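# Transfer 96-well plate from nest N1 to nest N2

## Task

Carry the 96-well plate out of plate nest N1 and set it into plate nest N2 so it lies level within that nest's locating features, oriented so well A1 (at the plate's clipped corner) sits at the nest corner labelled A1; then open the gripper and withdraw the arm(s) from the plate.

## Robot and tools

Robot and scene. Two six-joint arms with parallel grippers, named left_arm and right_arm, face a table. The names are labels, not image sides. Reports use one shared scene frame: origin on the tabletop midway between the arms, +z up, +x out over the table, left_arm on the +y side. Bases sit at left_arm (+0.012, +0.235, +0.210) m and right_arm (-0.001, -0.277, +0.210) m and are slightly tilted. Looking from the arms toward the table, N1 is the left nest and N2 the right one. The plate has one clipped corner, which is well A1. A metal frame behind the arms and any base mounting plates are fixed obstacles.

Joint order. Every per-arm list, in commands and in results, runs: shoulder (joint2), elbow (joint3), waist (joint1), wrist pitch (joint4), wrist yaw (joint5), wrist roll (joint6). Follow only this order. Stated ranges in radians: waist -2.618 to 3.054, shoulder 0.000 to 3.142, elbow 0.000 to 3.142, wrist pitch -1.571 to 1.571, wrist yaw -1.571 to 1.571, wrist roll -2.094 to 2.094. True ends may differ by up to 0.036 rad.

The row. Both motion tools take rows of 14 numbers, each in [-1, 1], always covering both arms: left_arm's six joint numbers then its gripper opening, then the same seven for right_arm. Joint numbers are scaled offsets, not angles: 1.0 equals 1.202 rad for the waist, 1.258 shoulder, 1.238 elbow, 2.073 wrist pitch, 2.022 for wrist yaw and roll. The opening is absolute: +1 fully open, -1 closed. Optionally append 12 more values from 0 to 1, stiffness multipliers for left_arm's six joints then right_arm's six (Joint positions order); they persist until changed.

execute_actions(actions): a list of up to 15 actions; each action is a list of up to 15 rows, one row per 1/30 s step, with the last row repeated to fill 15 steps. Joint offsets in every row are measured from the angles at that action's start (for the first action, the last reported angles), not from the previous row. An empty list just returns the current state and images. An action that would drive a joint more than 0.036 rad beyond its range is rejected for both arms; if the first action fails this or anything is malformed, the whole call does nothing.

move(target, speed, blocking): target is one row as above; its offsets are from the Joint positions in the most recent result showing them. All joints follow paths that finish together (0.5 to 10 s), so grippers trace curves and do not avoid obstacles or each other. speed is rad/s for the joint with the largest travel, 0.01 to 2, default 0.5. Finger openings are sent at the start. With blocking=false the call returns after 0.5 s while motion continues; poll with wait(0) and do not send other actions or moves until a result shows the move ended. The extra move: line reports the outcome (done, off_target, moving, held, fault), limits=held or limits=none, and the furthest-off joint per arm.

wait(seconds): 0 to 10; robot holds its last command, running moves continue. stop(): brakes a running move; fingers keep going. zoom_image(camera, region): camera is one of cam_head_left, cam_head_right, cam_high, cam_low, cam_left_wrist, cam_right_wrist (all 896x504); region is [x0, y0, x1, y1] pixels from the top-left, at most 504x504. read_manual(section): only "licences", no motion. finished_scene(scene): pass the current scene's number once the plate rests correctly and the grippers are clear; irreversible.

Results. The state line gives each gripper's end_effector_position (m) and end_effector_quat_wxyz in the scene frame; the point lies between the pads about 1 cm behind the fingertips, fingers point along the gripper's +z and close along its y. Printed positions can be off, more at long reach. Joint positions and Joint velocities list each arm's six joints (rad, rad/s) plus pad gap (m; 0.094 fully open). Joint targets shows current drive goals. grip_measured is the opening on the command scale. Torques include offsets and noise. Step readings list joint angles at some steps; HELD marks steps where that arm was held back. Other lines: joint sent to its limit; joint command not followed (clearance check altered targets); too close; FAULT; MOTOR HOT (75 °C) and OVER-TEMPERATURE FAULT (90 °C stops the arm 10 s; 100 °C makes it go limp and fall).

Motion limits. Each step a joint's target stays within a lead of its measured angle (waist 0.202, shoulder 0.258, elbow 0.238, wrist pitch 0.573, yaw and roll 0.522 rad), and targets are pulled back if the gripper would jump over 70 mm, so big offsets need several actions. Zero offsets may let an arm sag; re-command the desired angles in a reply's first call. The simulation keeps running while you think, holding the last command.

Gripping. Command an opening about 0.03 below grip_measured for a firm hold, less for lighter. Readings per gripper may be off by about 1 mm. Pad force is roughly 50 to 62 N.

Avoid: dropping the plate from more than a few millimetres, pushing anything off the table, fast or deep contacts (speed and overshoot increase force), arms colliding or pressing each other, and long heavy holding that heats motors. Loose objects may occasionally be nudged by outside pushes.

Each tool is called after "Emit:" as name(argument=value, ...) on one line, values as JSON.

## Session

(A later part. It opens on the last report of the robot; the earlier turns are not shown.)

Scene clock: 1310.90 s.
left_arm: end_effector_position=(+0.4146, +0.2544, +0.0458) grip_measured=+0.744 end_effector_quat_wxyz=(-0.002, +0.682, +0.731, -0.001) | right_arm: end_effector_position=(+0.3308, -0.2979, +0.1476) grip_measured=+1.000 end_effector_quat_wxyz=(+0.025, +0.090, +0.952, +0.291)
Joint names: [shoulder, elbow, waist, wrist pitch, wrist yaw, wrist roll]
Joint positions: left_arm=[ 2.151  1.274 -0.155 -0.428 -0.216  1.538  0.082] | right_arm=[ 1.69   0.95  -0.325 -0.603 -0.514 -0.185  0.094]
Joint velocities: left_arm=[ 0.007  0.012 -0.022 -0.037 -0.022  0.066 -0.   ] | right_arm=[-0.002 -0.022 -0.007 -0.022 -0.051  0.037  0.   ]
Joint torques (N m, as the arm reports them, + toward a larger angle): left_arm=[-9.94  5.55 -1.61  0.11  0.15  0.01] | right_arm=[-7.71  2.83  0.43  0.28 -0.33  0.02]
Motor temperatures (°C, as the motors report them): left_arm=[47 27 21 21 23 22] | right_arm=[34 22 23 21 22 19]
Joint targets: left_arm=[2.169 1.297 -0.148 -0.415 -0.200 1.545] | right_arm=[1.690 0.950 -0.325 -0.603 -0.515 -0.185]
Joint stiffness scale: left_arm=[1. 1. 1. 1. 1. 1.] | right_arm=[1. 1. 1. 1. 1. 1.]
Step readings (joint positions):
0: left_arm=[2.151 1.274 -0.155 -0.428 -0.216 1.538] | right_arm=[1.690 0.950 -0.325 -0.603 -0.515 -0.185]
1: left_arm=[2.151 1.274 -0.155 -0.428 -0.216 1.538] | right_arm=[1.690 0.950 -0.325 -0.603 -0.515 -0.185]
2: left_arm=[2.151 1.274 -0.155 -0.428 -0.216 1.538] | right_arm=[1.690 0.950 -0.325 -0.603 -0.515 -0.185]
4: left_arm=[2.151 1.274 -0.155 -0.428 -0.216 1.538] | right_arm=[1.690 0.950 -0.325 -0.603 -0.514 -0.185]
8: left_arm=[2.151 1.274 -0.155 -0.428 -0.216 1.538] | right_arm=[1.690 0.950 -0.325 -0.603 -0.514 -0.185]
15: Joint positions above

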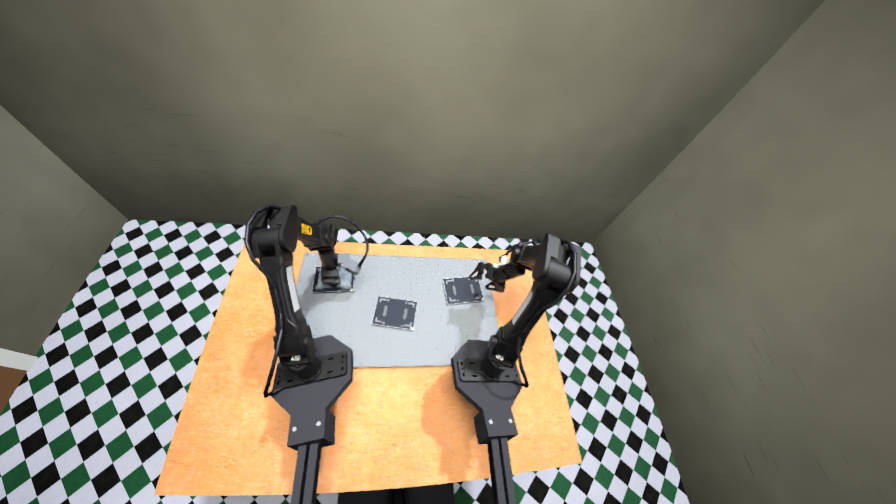

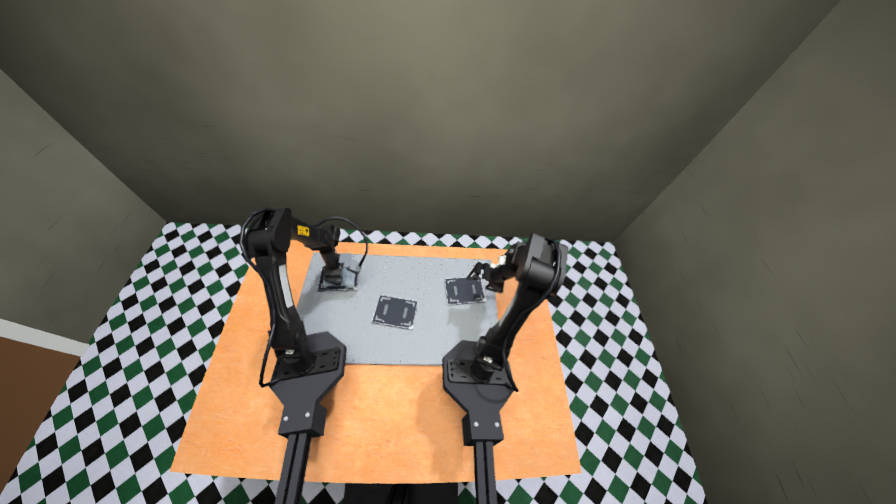

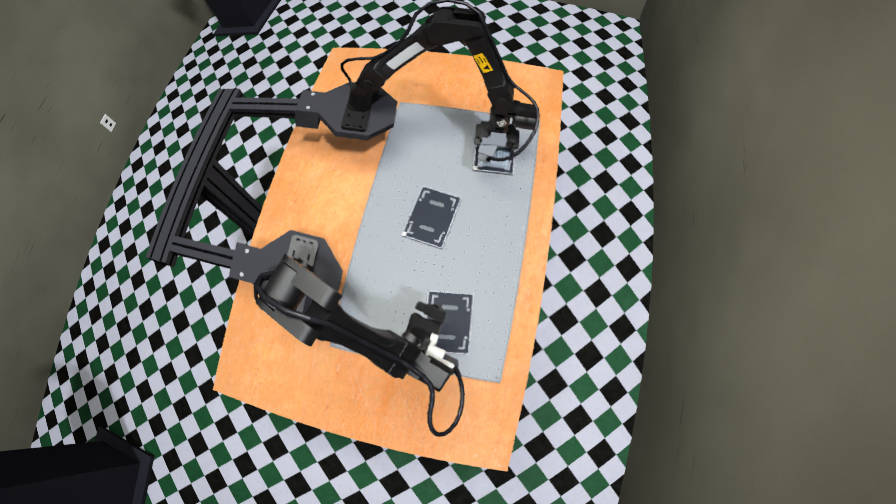

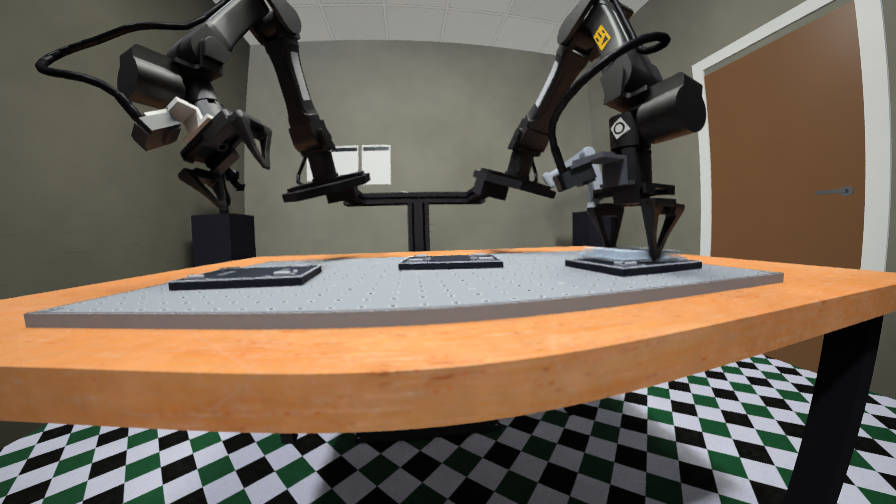

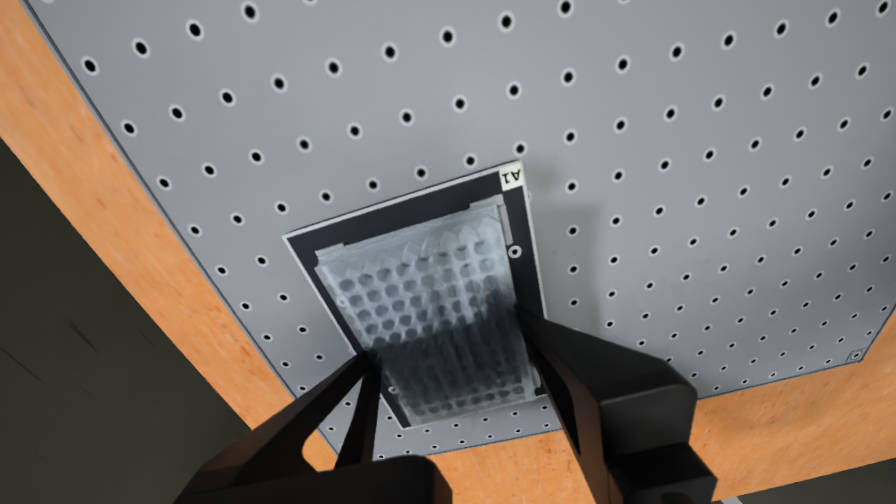

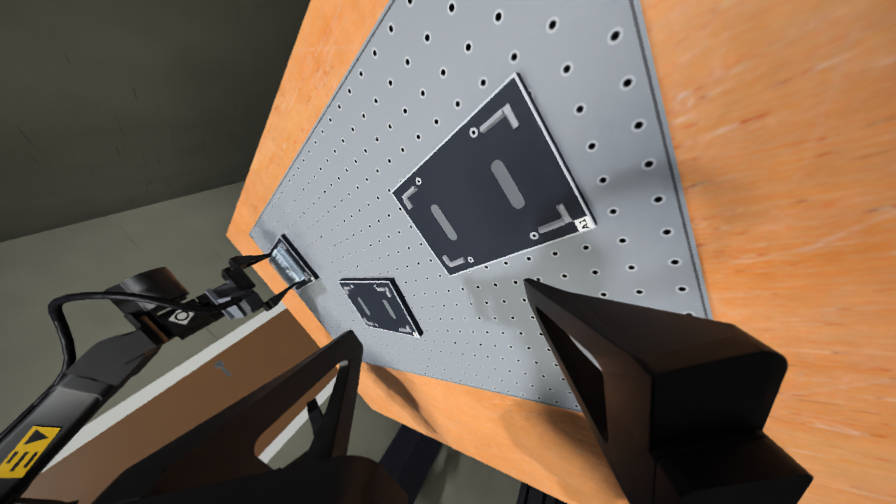

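Emit:
execute_actions(actions=[[[0.010,0.019,0.005,0.004,0.008,0.003,0.72,0,0,0,0,0,0,1],[0.008,0.019,0.005,0.003,0.008,0.003,0.73,0,0,0,0,0,0,1],[0.006,0.019,0.005,0.002,0.008,0.003,0.735,0,0,0,0,0,0,1],[0.005,0.019,0.005,0.002,0.008,0.003,0.74,0,0,0,0,0,0,1],[0.005,0.019,0.005,0.002,0.008,0.003,0.745,0,0,0,0,0,0,1],[0.005,0.019,0.005,0.002,0.008,0.003,0.75,0,0,0,0,0,0,1],[0.005,0.019,0.005,0.002,0.008,0.003,0.755,0,0,0,0,0,0,1],[0.005,0.019,0.005,0.002,0.008,0.003,0.76,0,0,0,0,0,0,1],[0.005,0.019,0.005,0.002,0.008,0.003,0.765,0,0,0,0,0,0,1],[0.005,0.019,0.005,0.002,0.008,0.003,0.77,0,0,0,0,0,0,1],[0.005,0.019,0.005,0.002,0.008,0.003,0.775,0,0,0,0,0,0,1],[0.005,0.019,0.005,0.002,0.008,0.003,0.78,0,0,0,0,0,0,1],[0.005,0.019,0.005,0.002,0.008,0.003,0.79,0,0,0,0,0,0,1],[0.005,0.019,0.005,0.002,0.008,0.003,0.80,0,0,0,0,0,0,1]]])

Emit:
zoom_image(camera="cam_low", region=[555,225,715,290])

Emit:
zoom_image(camera="cam_left_wrist", region=[275,145,575,445])

Scene clock: 1348.57 s.
left_arm: end_effector_position=(+0.4149, +0.2544, +0.0458) grip_measured=+0.799 end_effector_quat_wxyz=(-0.001, +0.682, +0.731, -0.001) | right_arm: end_effector_position=(+0.3308, -0.2979, +0.1475) grip_measured=+1.000 end_effector_quat_wxyz=(+0.025, +0.090, +0.952, +0.291)
Joint names: [shoulder, elbow, waist, wrist pitch, wrist yaw, wrist roll]
Joint positions: left_arm=[ 2.151  1.274 -0.155 -0.426 -0.216  1.539  0.085] | right_arm=[ 1.69   0.95  -0.325 -0.603 -0.514 -0.185  0.094]
Joint velocities: left_arm=[ 0.017 -0.012  0.002 -0.022  0.051 -0.007  0.002] | right_arm=[ 0.002  0.002  0.007 -0.051 -0.051 -0.037  0.   ]
Joint torques (N m, as the arm reports them, + toward a larger angle): left_arm=[-10.85   5.58  -1.69   0.01   0.15   0.01] | right_arm=[-7.72  2.82  0.44  0.27 -0.33  0.03]
Motor temperatures (°C, as the motors report them): left_arm=[46 27 21 21 23 22] | right_arm=[34 22 23 21 22 19]
Joint targets: left_arm=[2.158 1.297 -0.149 -0.424 -0.200 1.544] | right_arm=[1.690 0.950 -0.325 -0.603 -0.514 -0.185]
Joint stiffness scale: left_arm=[1. 1. 1. 1. 1. 1.] | right_arm=[1. 1. 1. 1. 1. 1.]
Step readings (joint positions):
0: left_arm=[2.151 1.274 -0.155 -0.428 -0.216 1.538] | right_arm=[1.690 0.950 -0.325 -0.603 -0.514 -0.185]
1: left_arm=[2.151 1.274 -0.155 -0.428 -0.216 1.538] | right_arm=[1.690 0.950 -0.325 -0.603 -0.514 -0.185]
2: left_arm=[2.151 1.274 -0.155 -0.428 -0.216 1.538] | right_arm=[1.690 0.950 -0.325 -0.603 -0.514 -0.185]
4: left_arm=[2.151 1.274 -0.155 -0.428 -0.216 1.538] | right_arm=[1.690 0.950 -0.325 -0.603 -0.514 -0.185]
8: left_arm=[2.151 1.274 -0.155 -0.428 -0.216 1.538] | right_arm=[1.690 0.950 -0.325 -0.603 -0.514 -0.185]
15: Joint positions above

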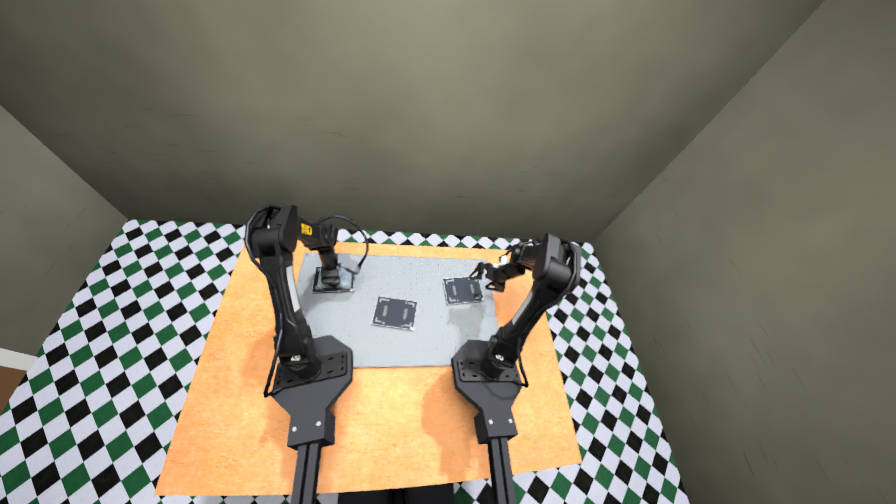

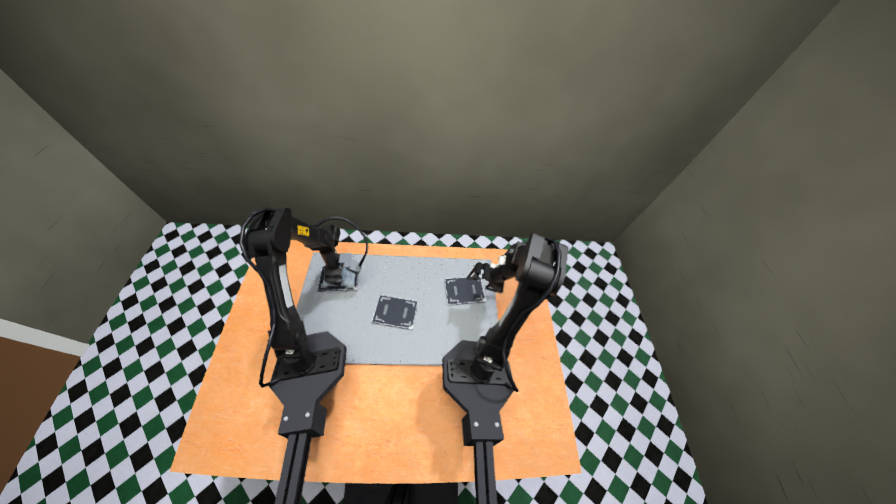

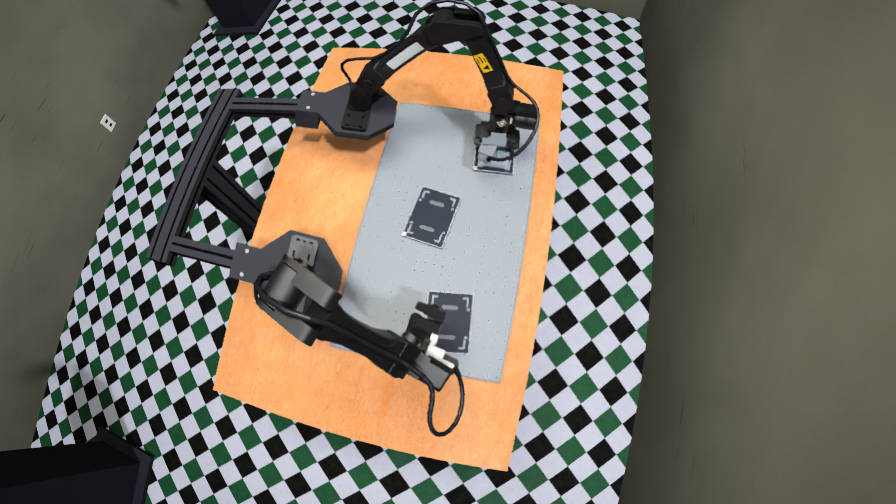

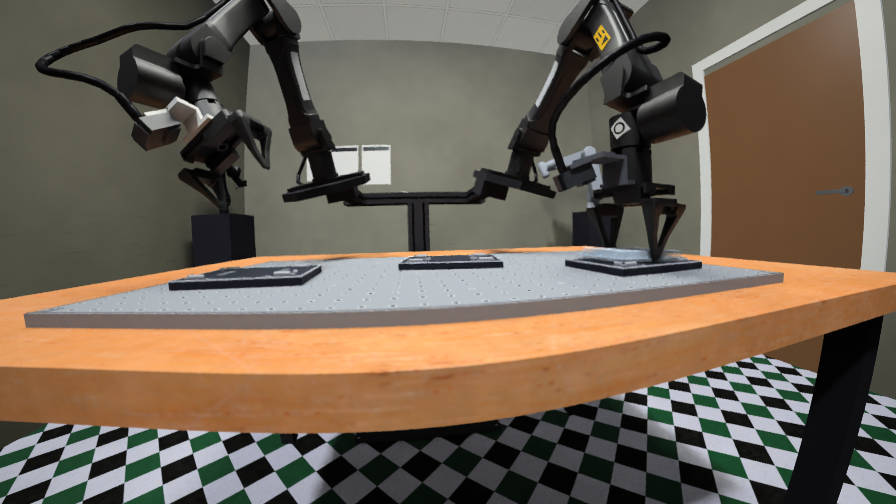

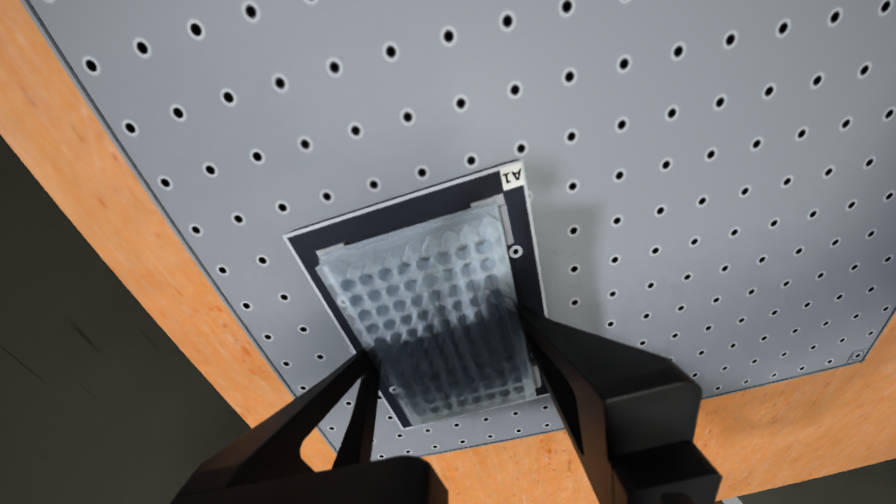

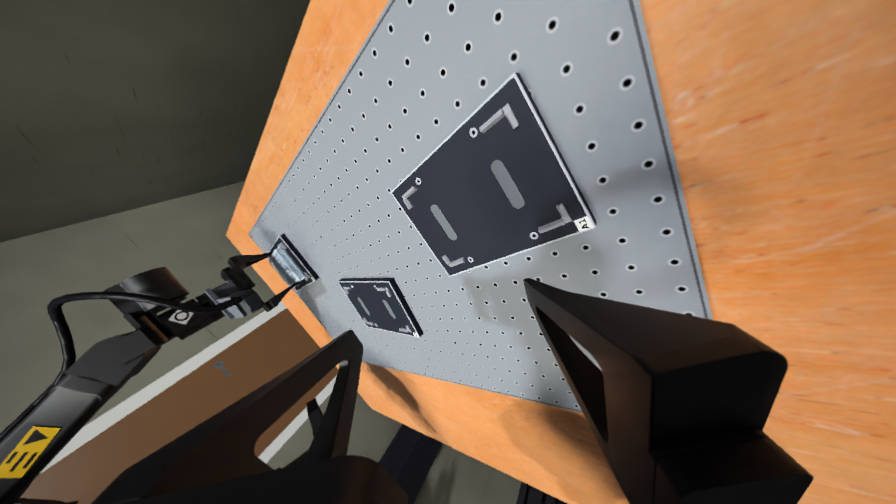

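Region (555, 225, 715, 290) of cam_low's 896x504 image, scaled by 3.150, with more detail than that image has; it fills the top 205 rows of this view, and the rest is white.

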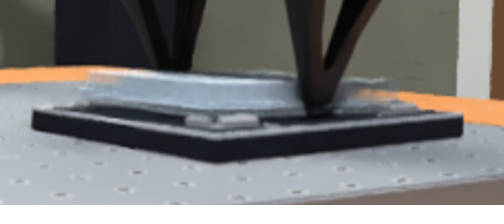

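Region (275, 145, 575, 445) of cam_left_wrist's 896x504 image, scaled by 1.680, with more detail than that image has.

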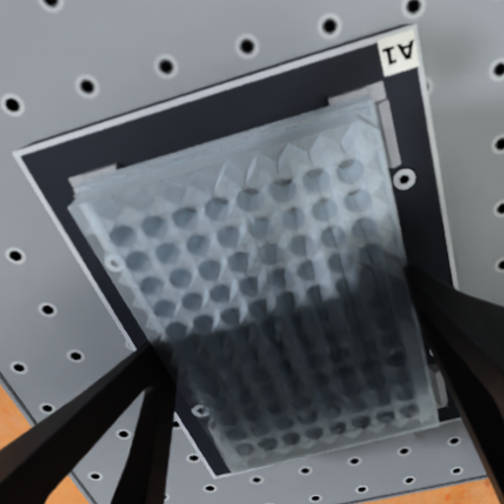

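Emit:
wait(seconds=0.3)

Emit:
zoom_image(camera="cam_low", region=[555,225,715,290])

Emit:
zoom_image(camera="cam_left_wrist", region=[275,145,575,445])

Scene clock: 1351.87 s.
left_arm: end_effector_position=(+0.4149, +0.2544, +0.0458) grip_measured=+0.799 end_effector_quat_wxyz=(-0.001, +0.682, +0.731, -0.001) | right_arm: end_effector_position=(+0.3308, -0.2979, +0.1475) grip_measured=+1.000 end_effector_quat_wxyz=(+0.025, +0.090, +0.952, +0.291)
Joint names: [shoulder, elbow, waist, wrist pitch, wrist yaw, wrist roll]
Joint positions: left_arm=[ 2.151  1.274 -0.155 -0.426 -0.216  1.539  0.085] | right_arm=[ 1.69   0.95  -0.325 -0.603 -0.514 -0.185  0.094]
Joint velocities: left_arm=[ 0.007  0.032  0.002 -0.007  0.007 -0.081 -0.001] | right_arm=[-0.012  0.002 -0.002 -0.007  0.022  0.007  0.   ]
Joint torques (N m, as the arm reports them, + toward a larger angle): left_arm=[-10.87   5.56  -1.7    0.03   0.15   0.01] | right_arm=[-7.7   2.85  0.45  0.28 -0.33  0.01]
Motor temperatures (°C, as the motors report them): left_arm=[46 27 21 21 23 22] | right_arm=[34 22 23 21 22 19]
Joint targets: left_arm=[2.158 1.297 -0.149 -0.424 -0.200 1.544] | right_arm=[1.690 0.950 -0.325 -0.603 -0.514 -0.185]
Joint stiffness scale: left_arm=[1. 1. 1. 1. 1. 1.] | right_arm=[1. 1. 1. 1. 1. 1.]
wait: 0.30 s; at rest from the start

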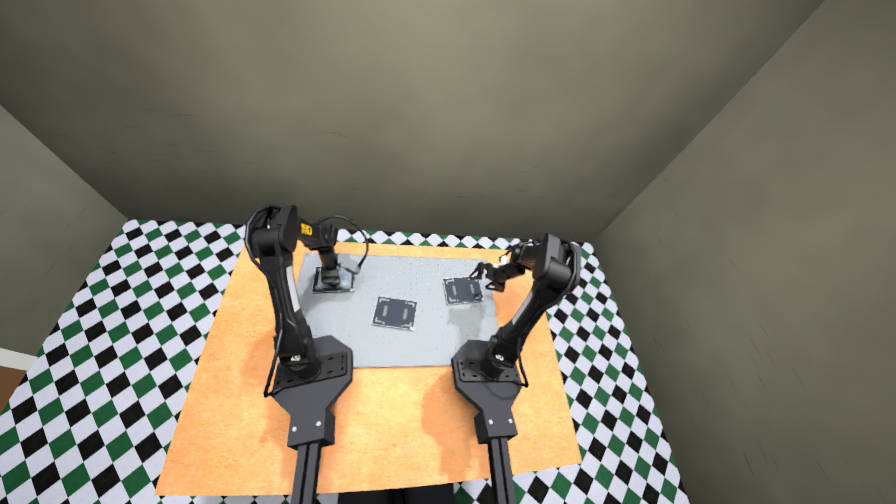

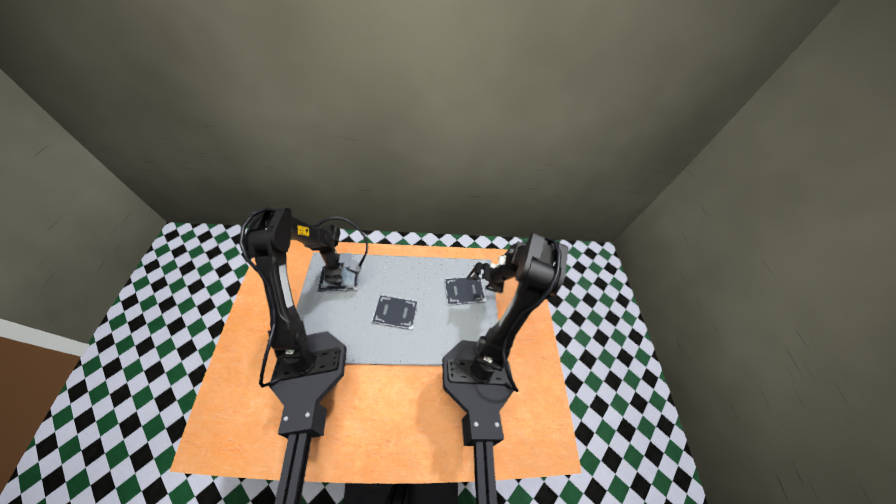

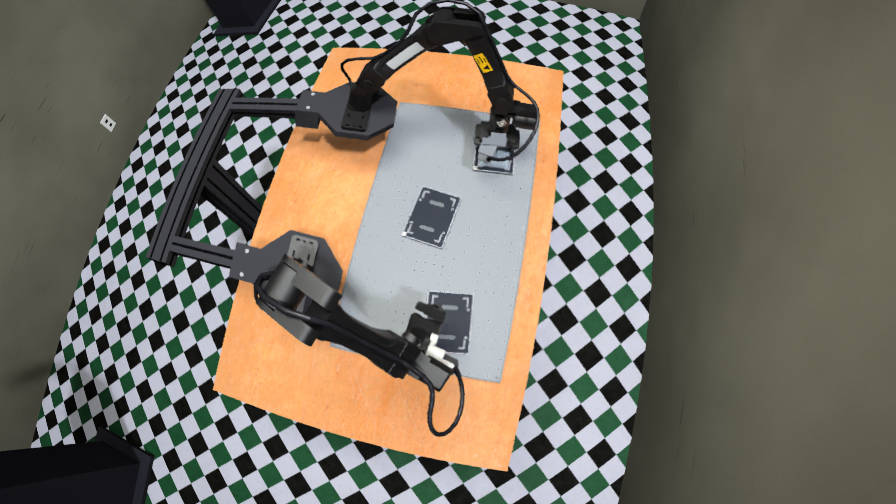

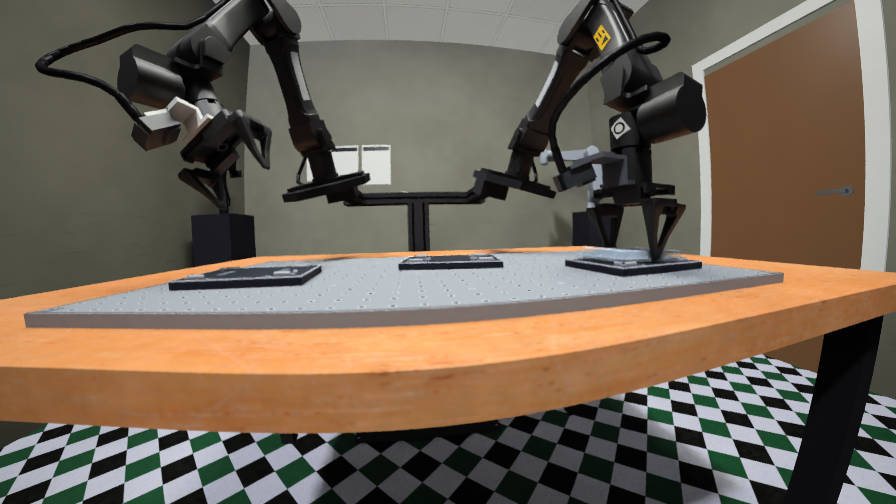

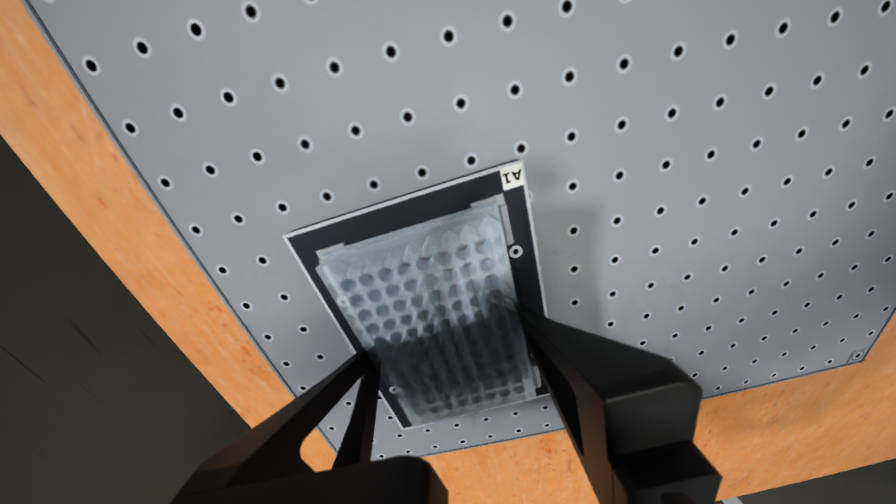

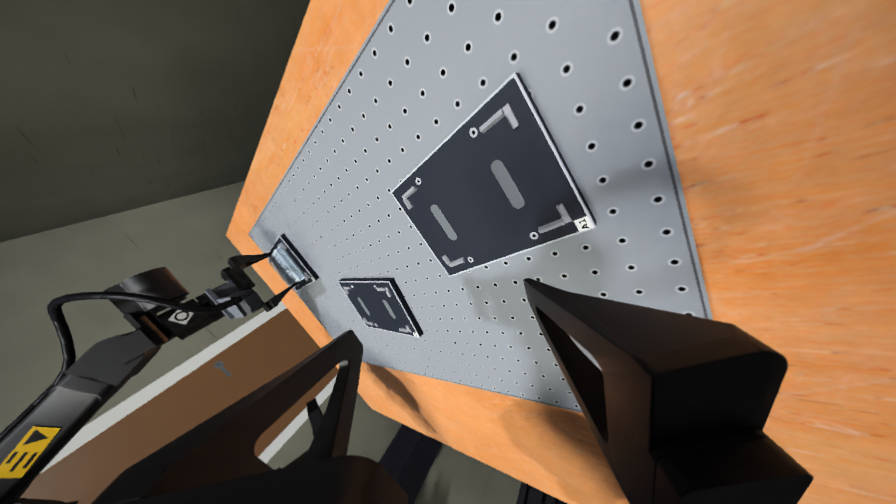

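Region (555, 225, 715, 290) of cam_low's 896x504 image, scaled by 3.150, with more detail than that image has; it fills the top 205 rows of this view, and the rest is white.

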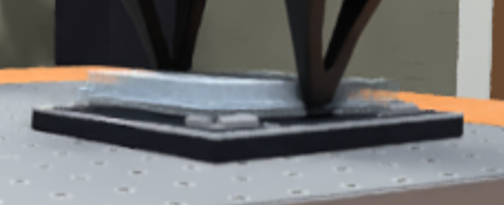

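Region (275, 145, 575, 445) of cam_left_wrist's 896x504 image, scaled by 1.680, with more detail than that image has.

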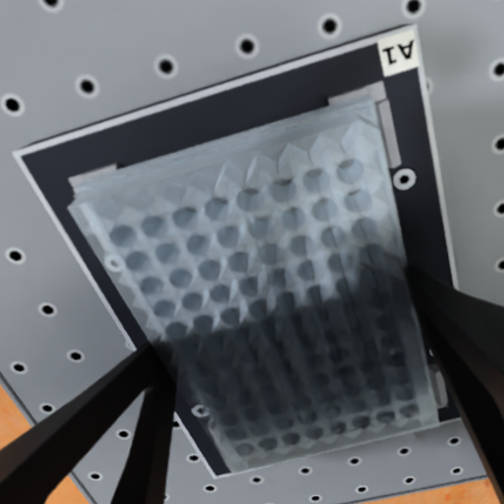

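Emit:
move(target=[-0.118,-0.024,-0.025,-0.067,0.008,0.003,1.0,0,0,0,0,0,0,1], speed=0.15)

Emit:
zoom_image(camera="cam_left_wrist", region=[250,120,600,470])

Emit:
zoom_image(camera="cam_low", region=[555,225,715,290])

Scene clock: 1366.60 s.
left_arm: end_effector_position=(+0.4117, +0.2577, +0.0880) grip_measured=+1.000 end_effector_quat_wxyz=(-0.001, +0.688, +0.726, -0.003) | right_arm: end_effector_position=(+0.3307, -0.2980, +0.1475) grip_measured=+1.000 end_effector_quat_wxyz=(+0.024, +0.090, +0.952, +0.291)
Joint names: [shoulder, elbow, waist, wrist pitch, wrist yaw, wrist roll]
Joint positions: left_arm=[ 2.026  1.261 -0.168 -0.545 -0.216  1.539  0.094] | right_arm=[ 1.69   0.95  -0.325 -0.603 -0.513 -0.185  0.094]
Joint velocities: left_arm=[ 0.002  0.007 -0.007 -0.007 -0.037  0.022  0.   ] | right_arm=[-0.002 -0.002  0.017  0.007  0.007 -0.037  0.   ]
Joint torques (N m, as the arm reports them, + toward a larger angle): left_arm=[-12.93   2.73  -3.43  -0.19   0.15   0.02] | right_arm=[-7.69  2.87  0.47  0.26 -0.34  0.02]
Motor temperatures (°C, as the motors report them): left_arm=[47 27 21 20 23 22] | right_arm=[34 22 23 21 22 19]
Joint targets: left_arm=[2.003 1.244 -0.185 -0.565 -0.200 1.545] | right_arm=[1.690 0.950 -0.325 -0.603 -0.513 -0.185]
Joint stiffness scale: left_arm=[1. 1. 1. 1. 1. 1.] | right_arm=[1. 1. 1. 1. 1. 1.]
move: off_target (left_arm); limits=none; left_arm: farthest joint: the shoulder, 0.024 radians from its target (0.149 radians at the start); right_arm: farthest joint: the wrist yaw, 0.001 radians from its target (0.000 radians at the start)

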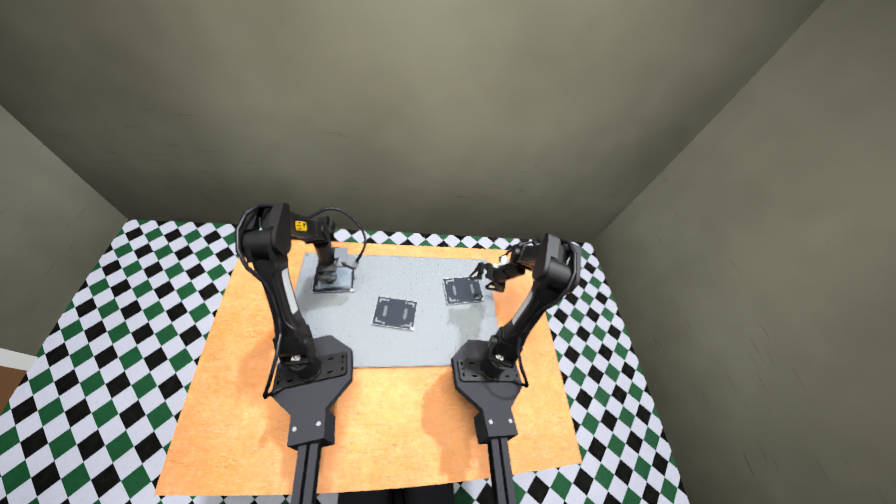

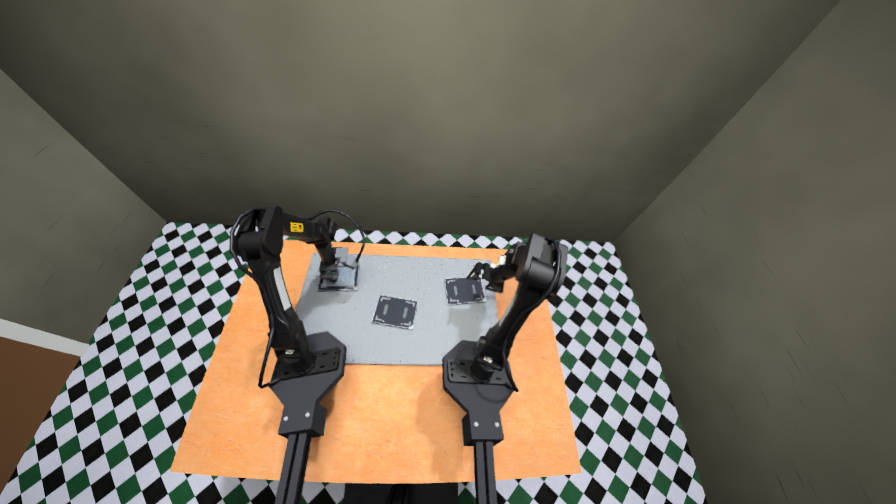

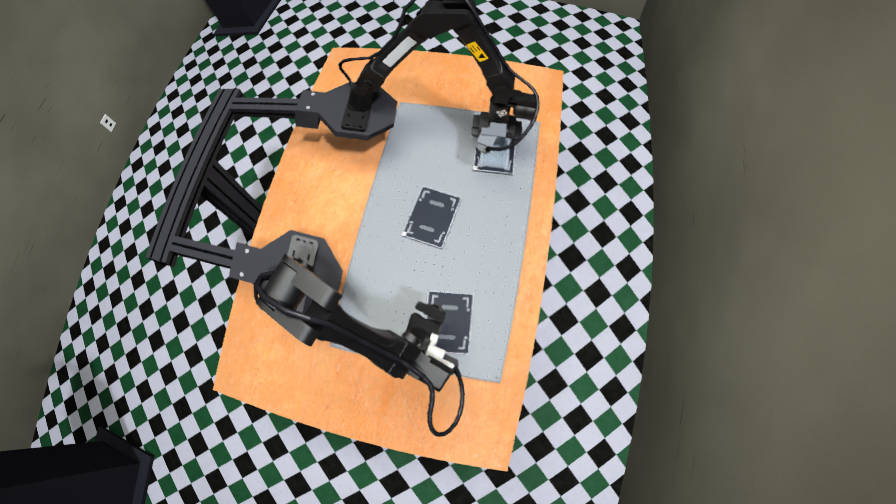

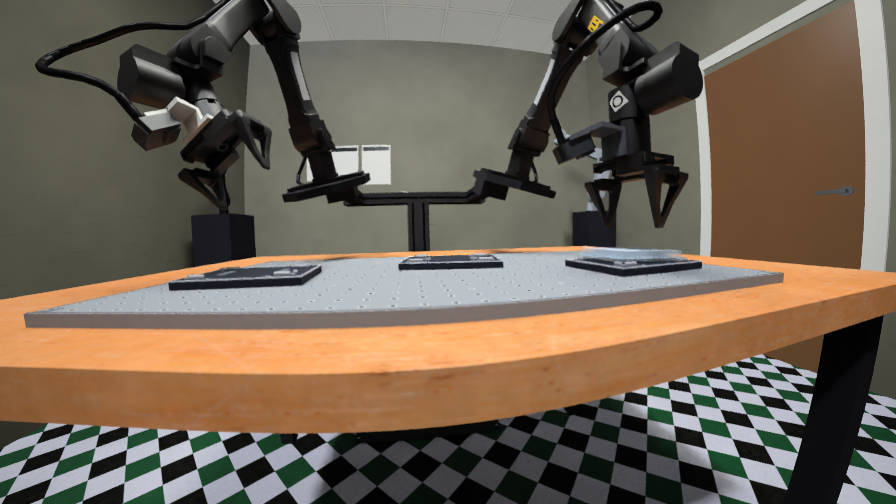

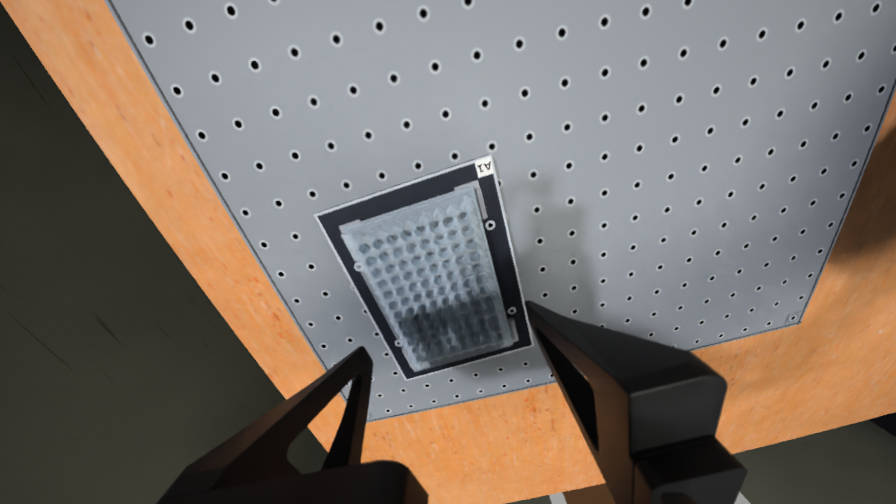

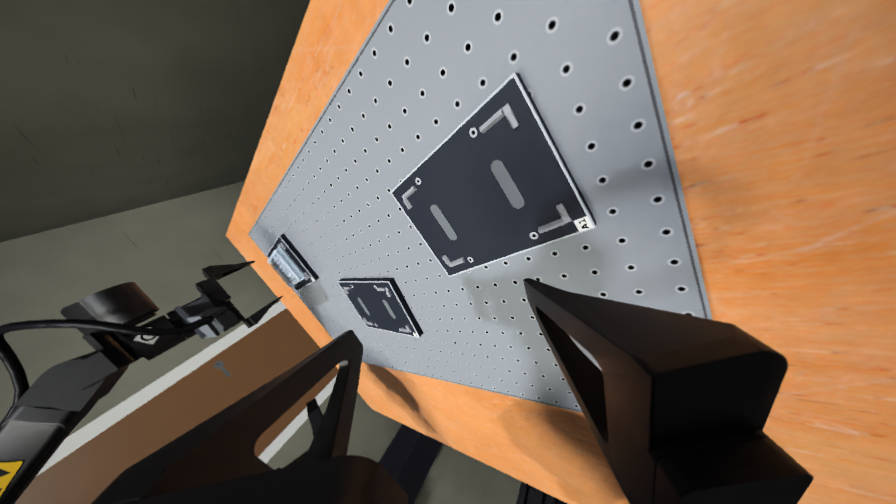

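Region (250, 120, 600, 470) of cam_left_wrist's 896x504 image, scaled by 1.440, with more detail than that image has.

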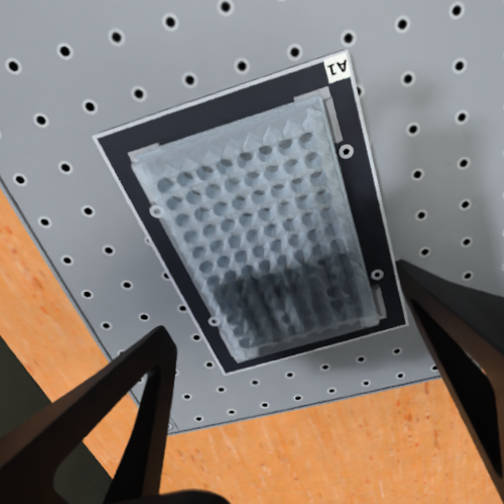

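Region (555, 225, 715, 290) of cam_low's 896x504 image, scaled by 3.150, with more detail than that image has; it fills the top 205 rows of this view, and the rest is white.

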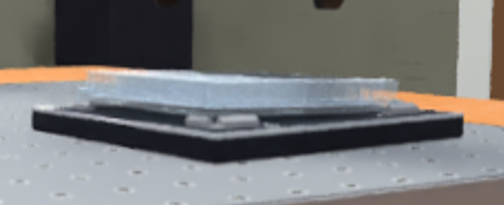

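Emit:
zoom_image(camera="cam_left_wrist", region=[310,150,540,390])

Emit:
zoom_image(camera="cam_high", region=[460,120,530,190])

Emit:
zoom_image(camera="cam_head_left", region=[295,245,375,305])

Region (310, 150, 540, 390) of cam_left_wrist's 896x504 image, scaled by 2.100, with more detail than that image has; it fills the left 483 columns of this view, and the rest is white.

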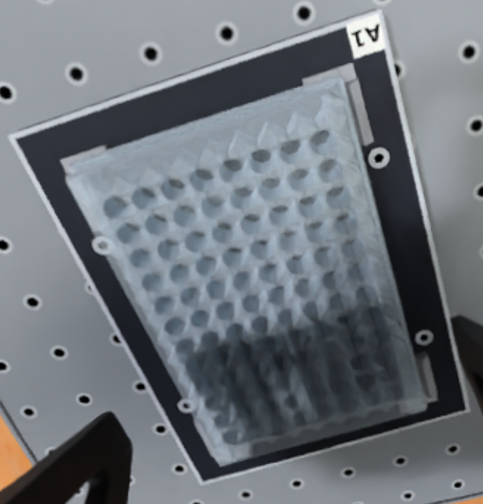

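Region (460, 120, 530, 190) of cam_high's 896x504 image, scaled by 7.200, with more detail than that image has.

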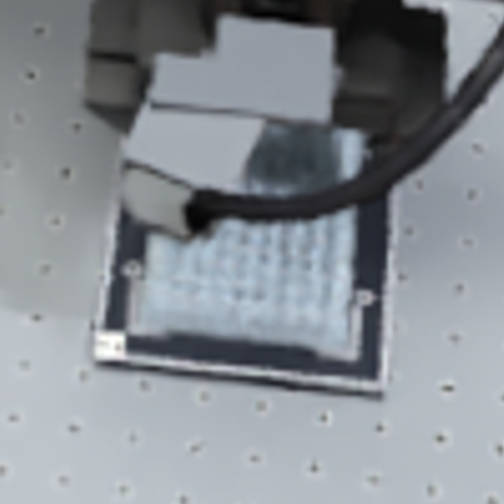

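Region (295, 245, 375, 305) of cam_head_left's 896x504 image, scaled by 6.300, with more detail than that image has; it fills the top 378 rows of this view, and the rest is white.

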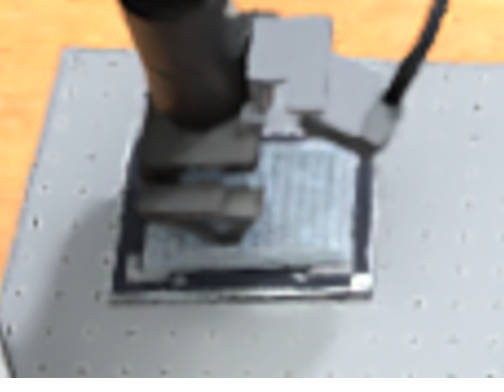

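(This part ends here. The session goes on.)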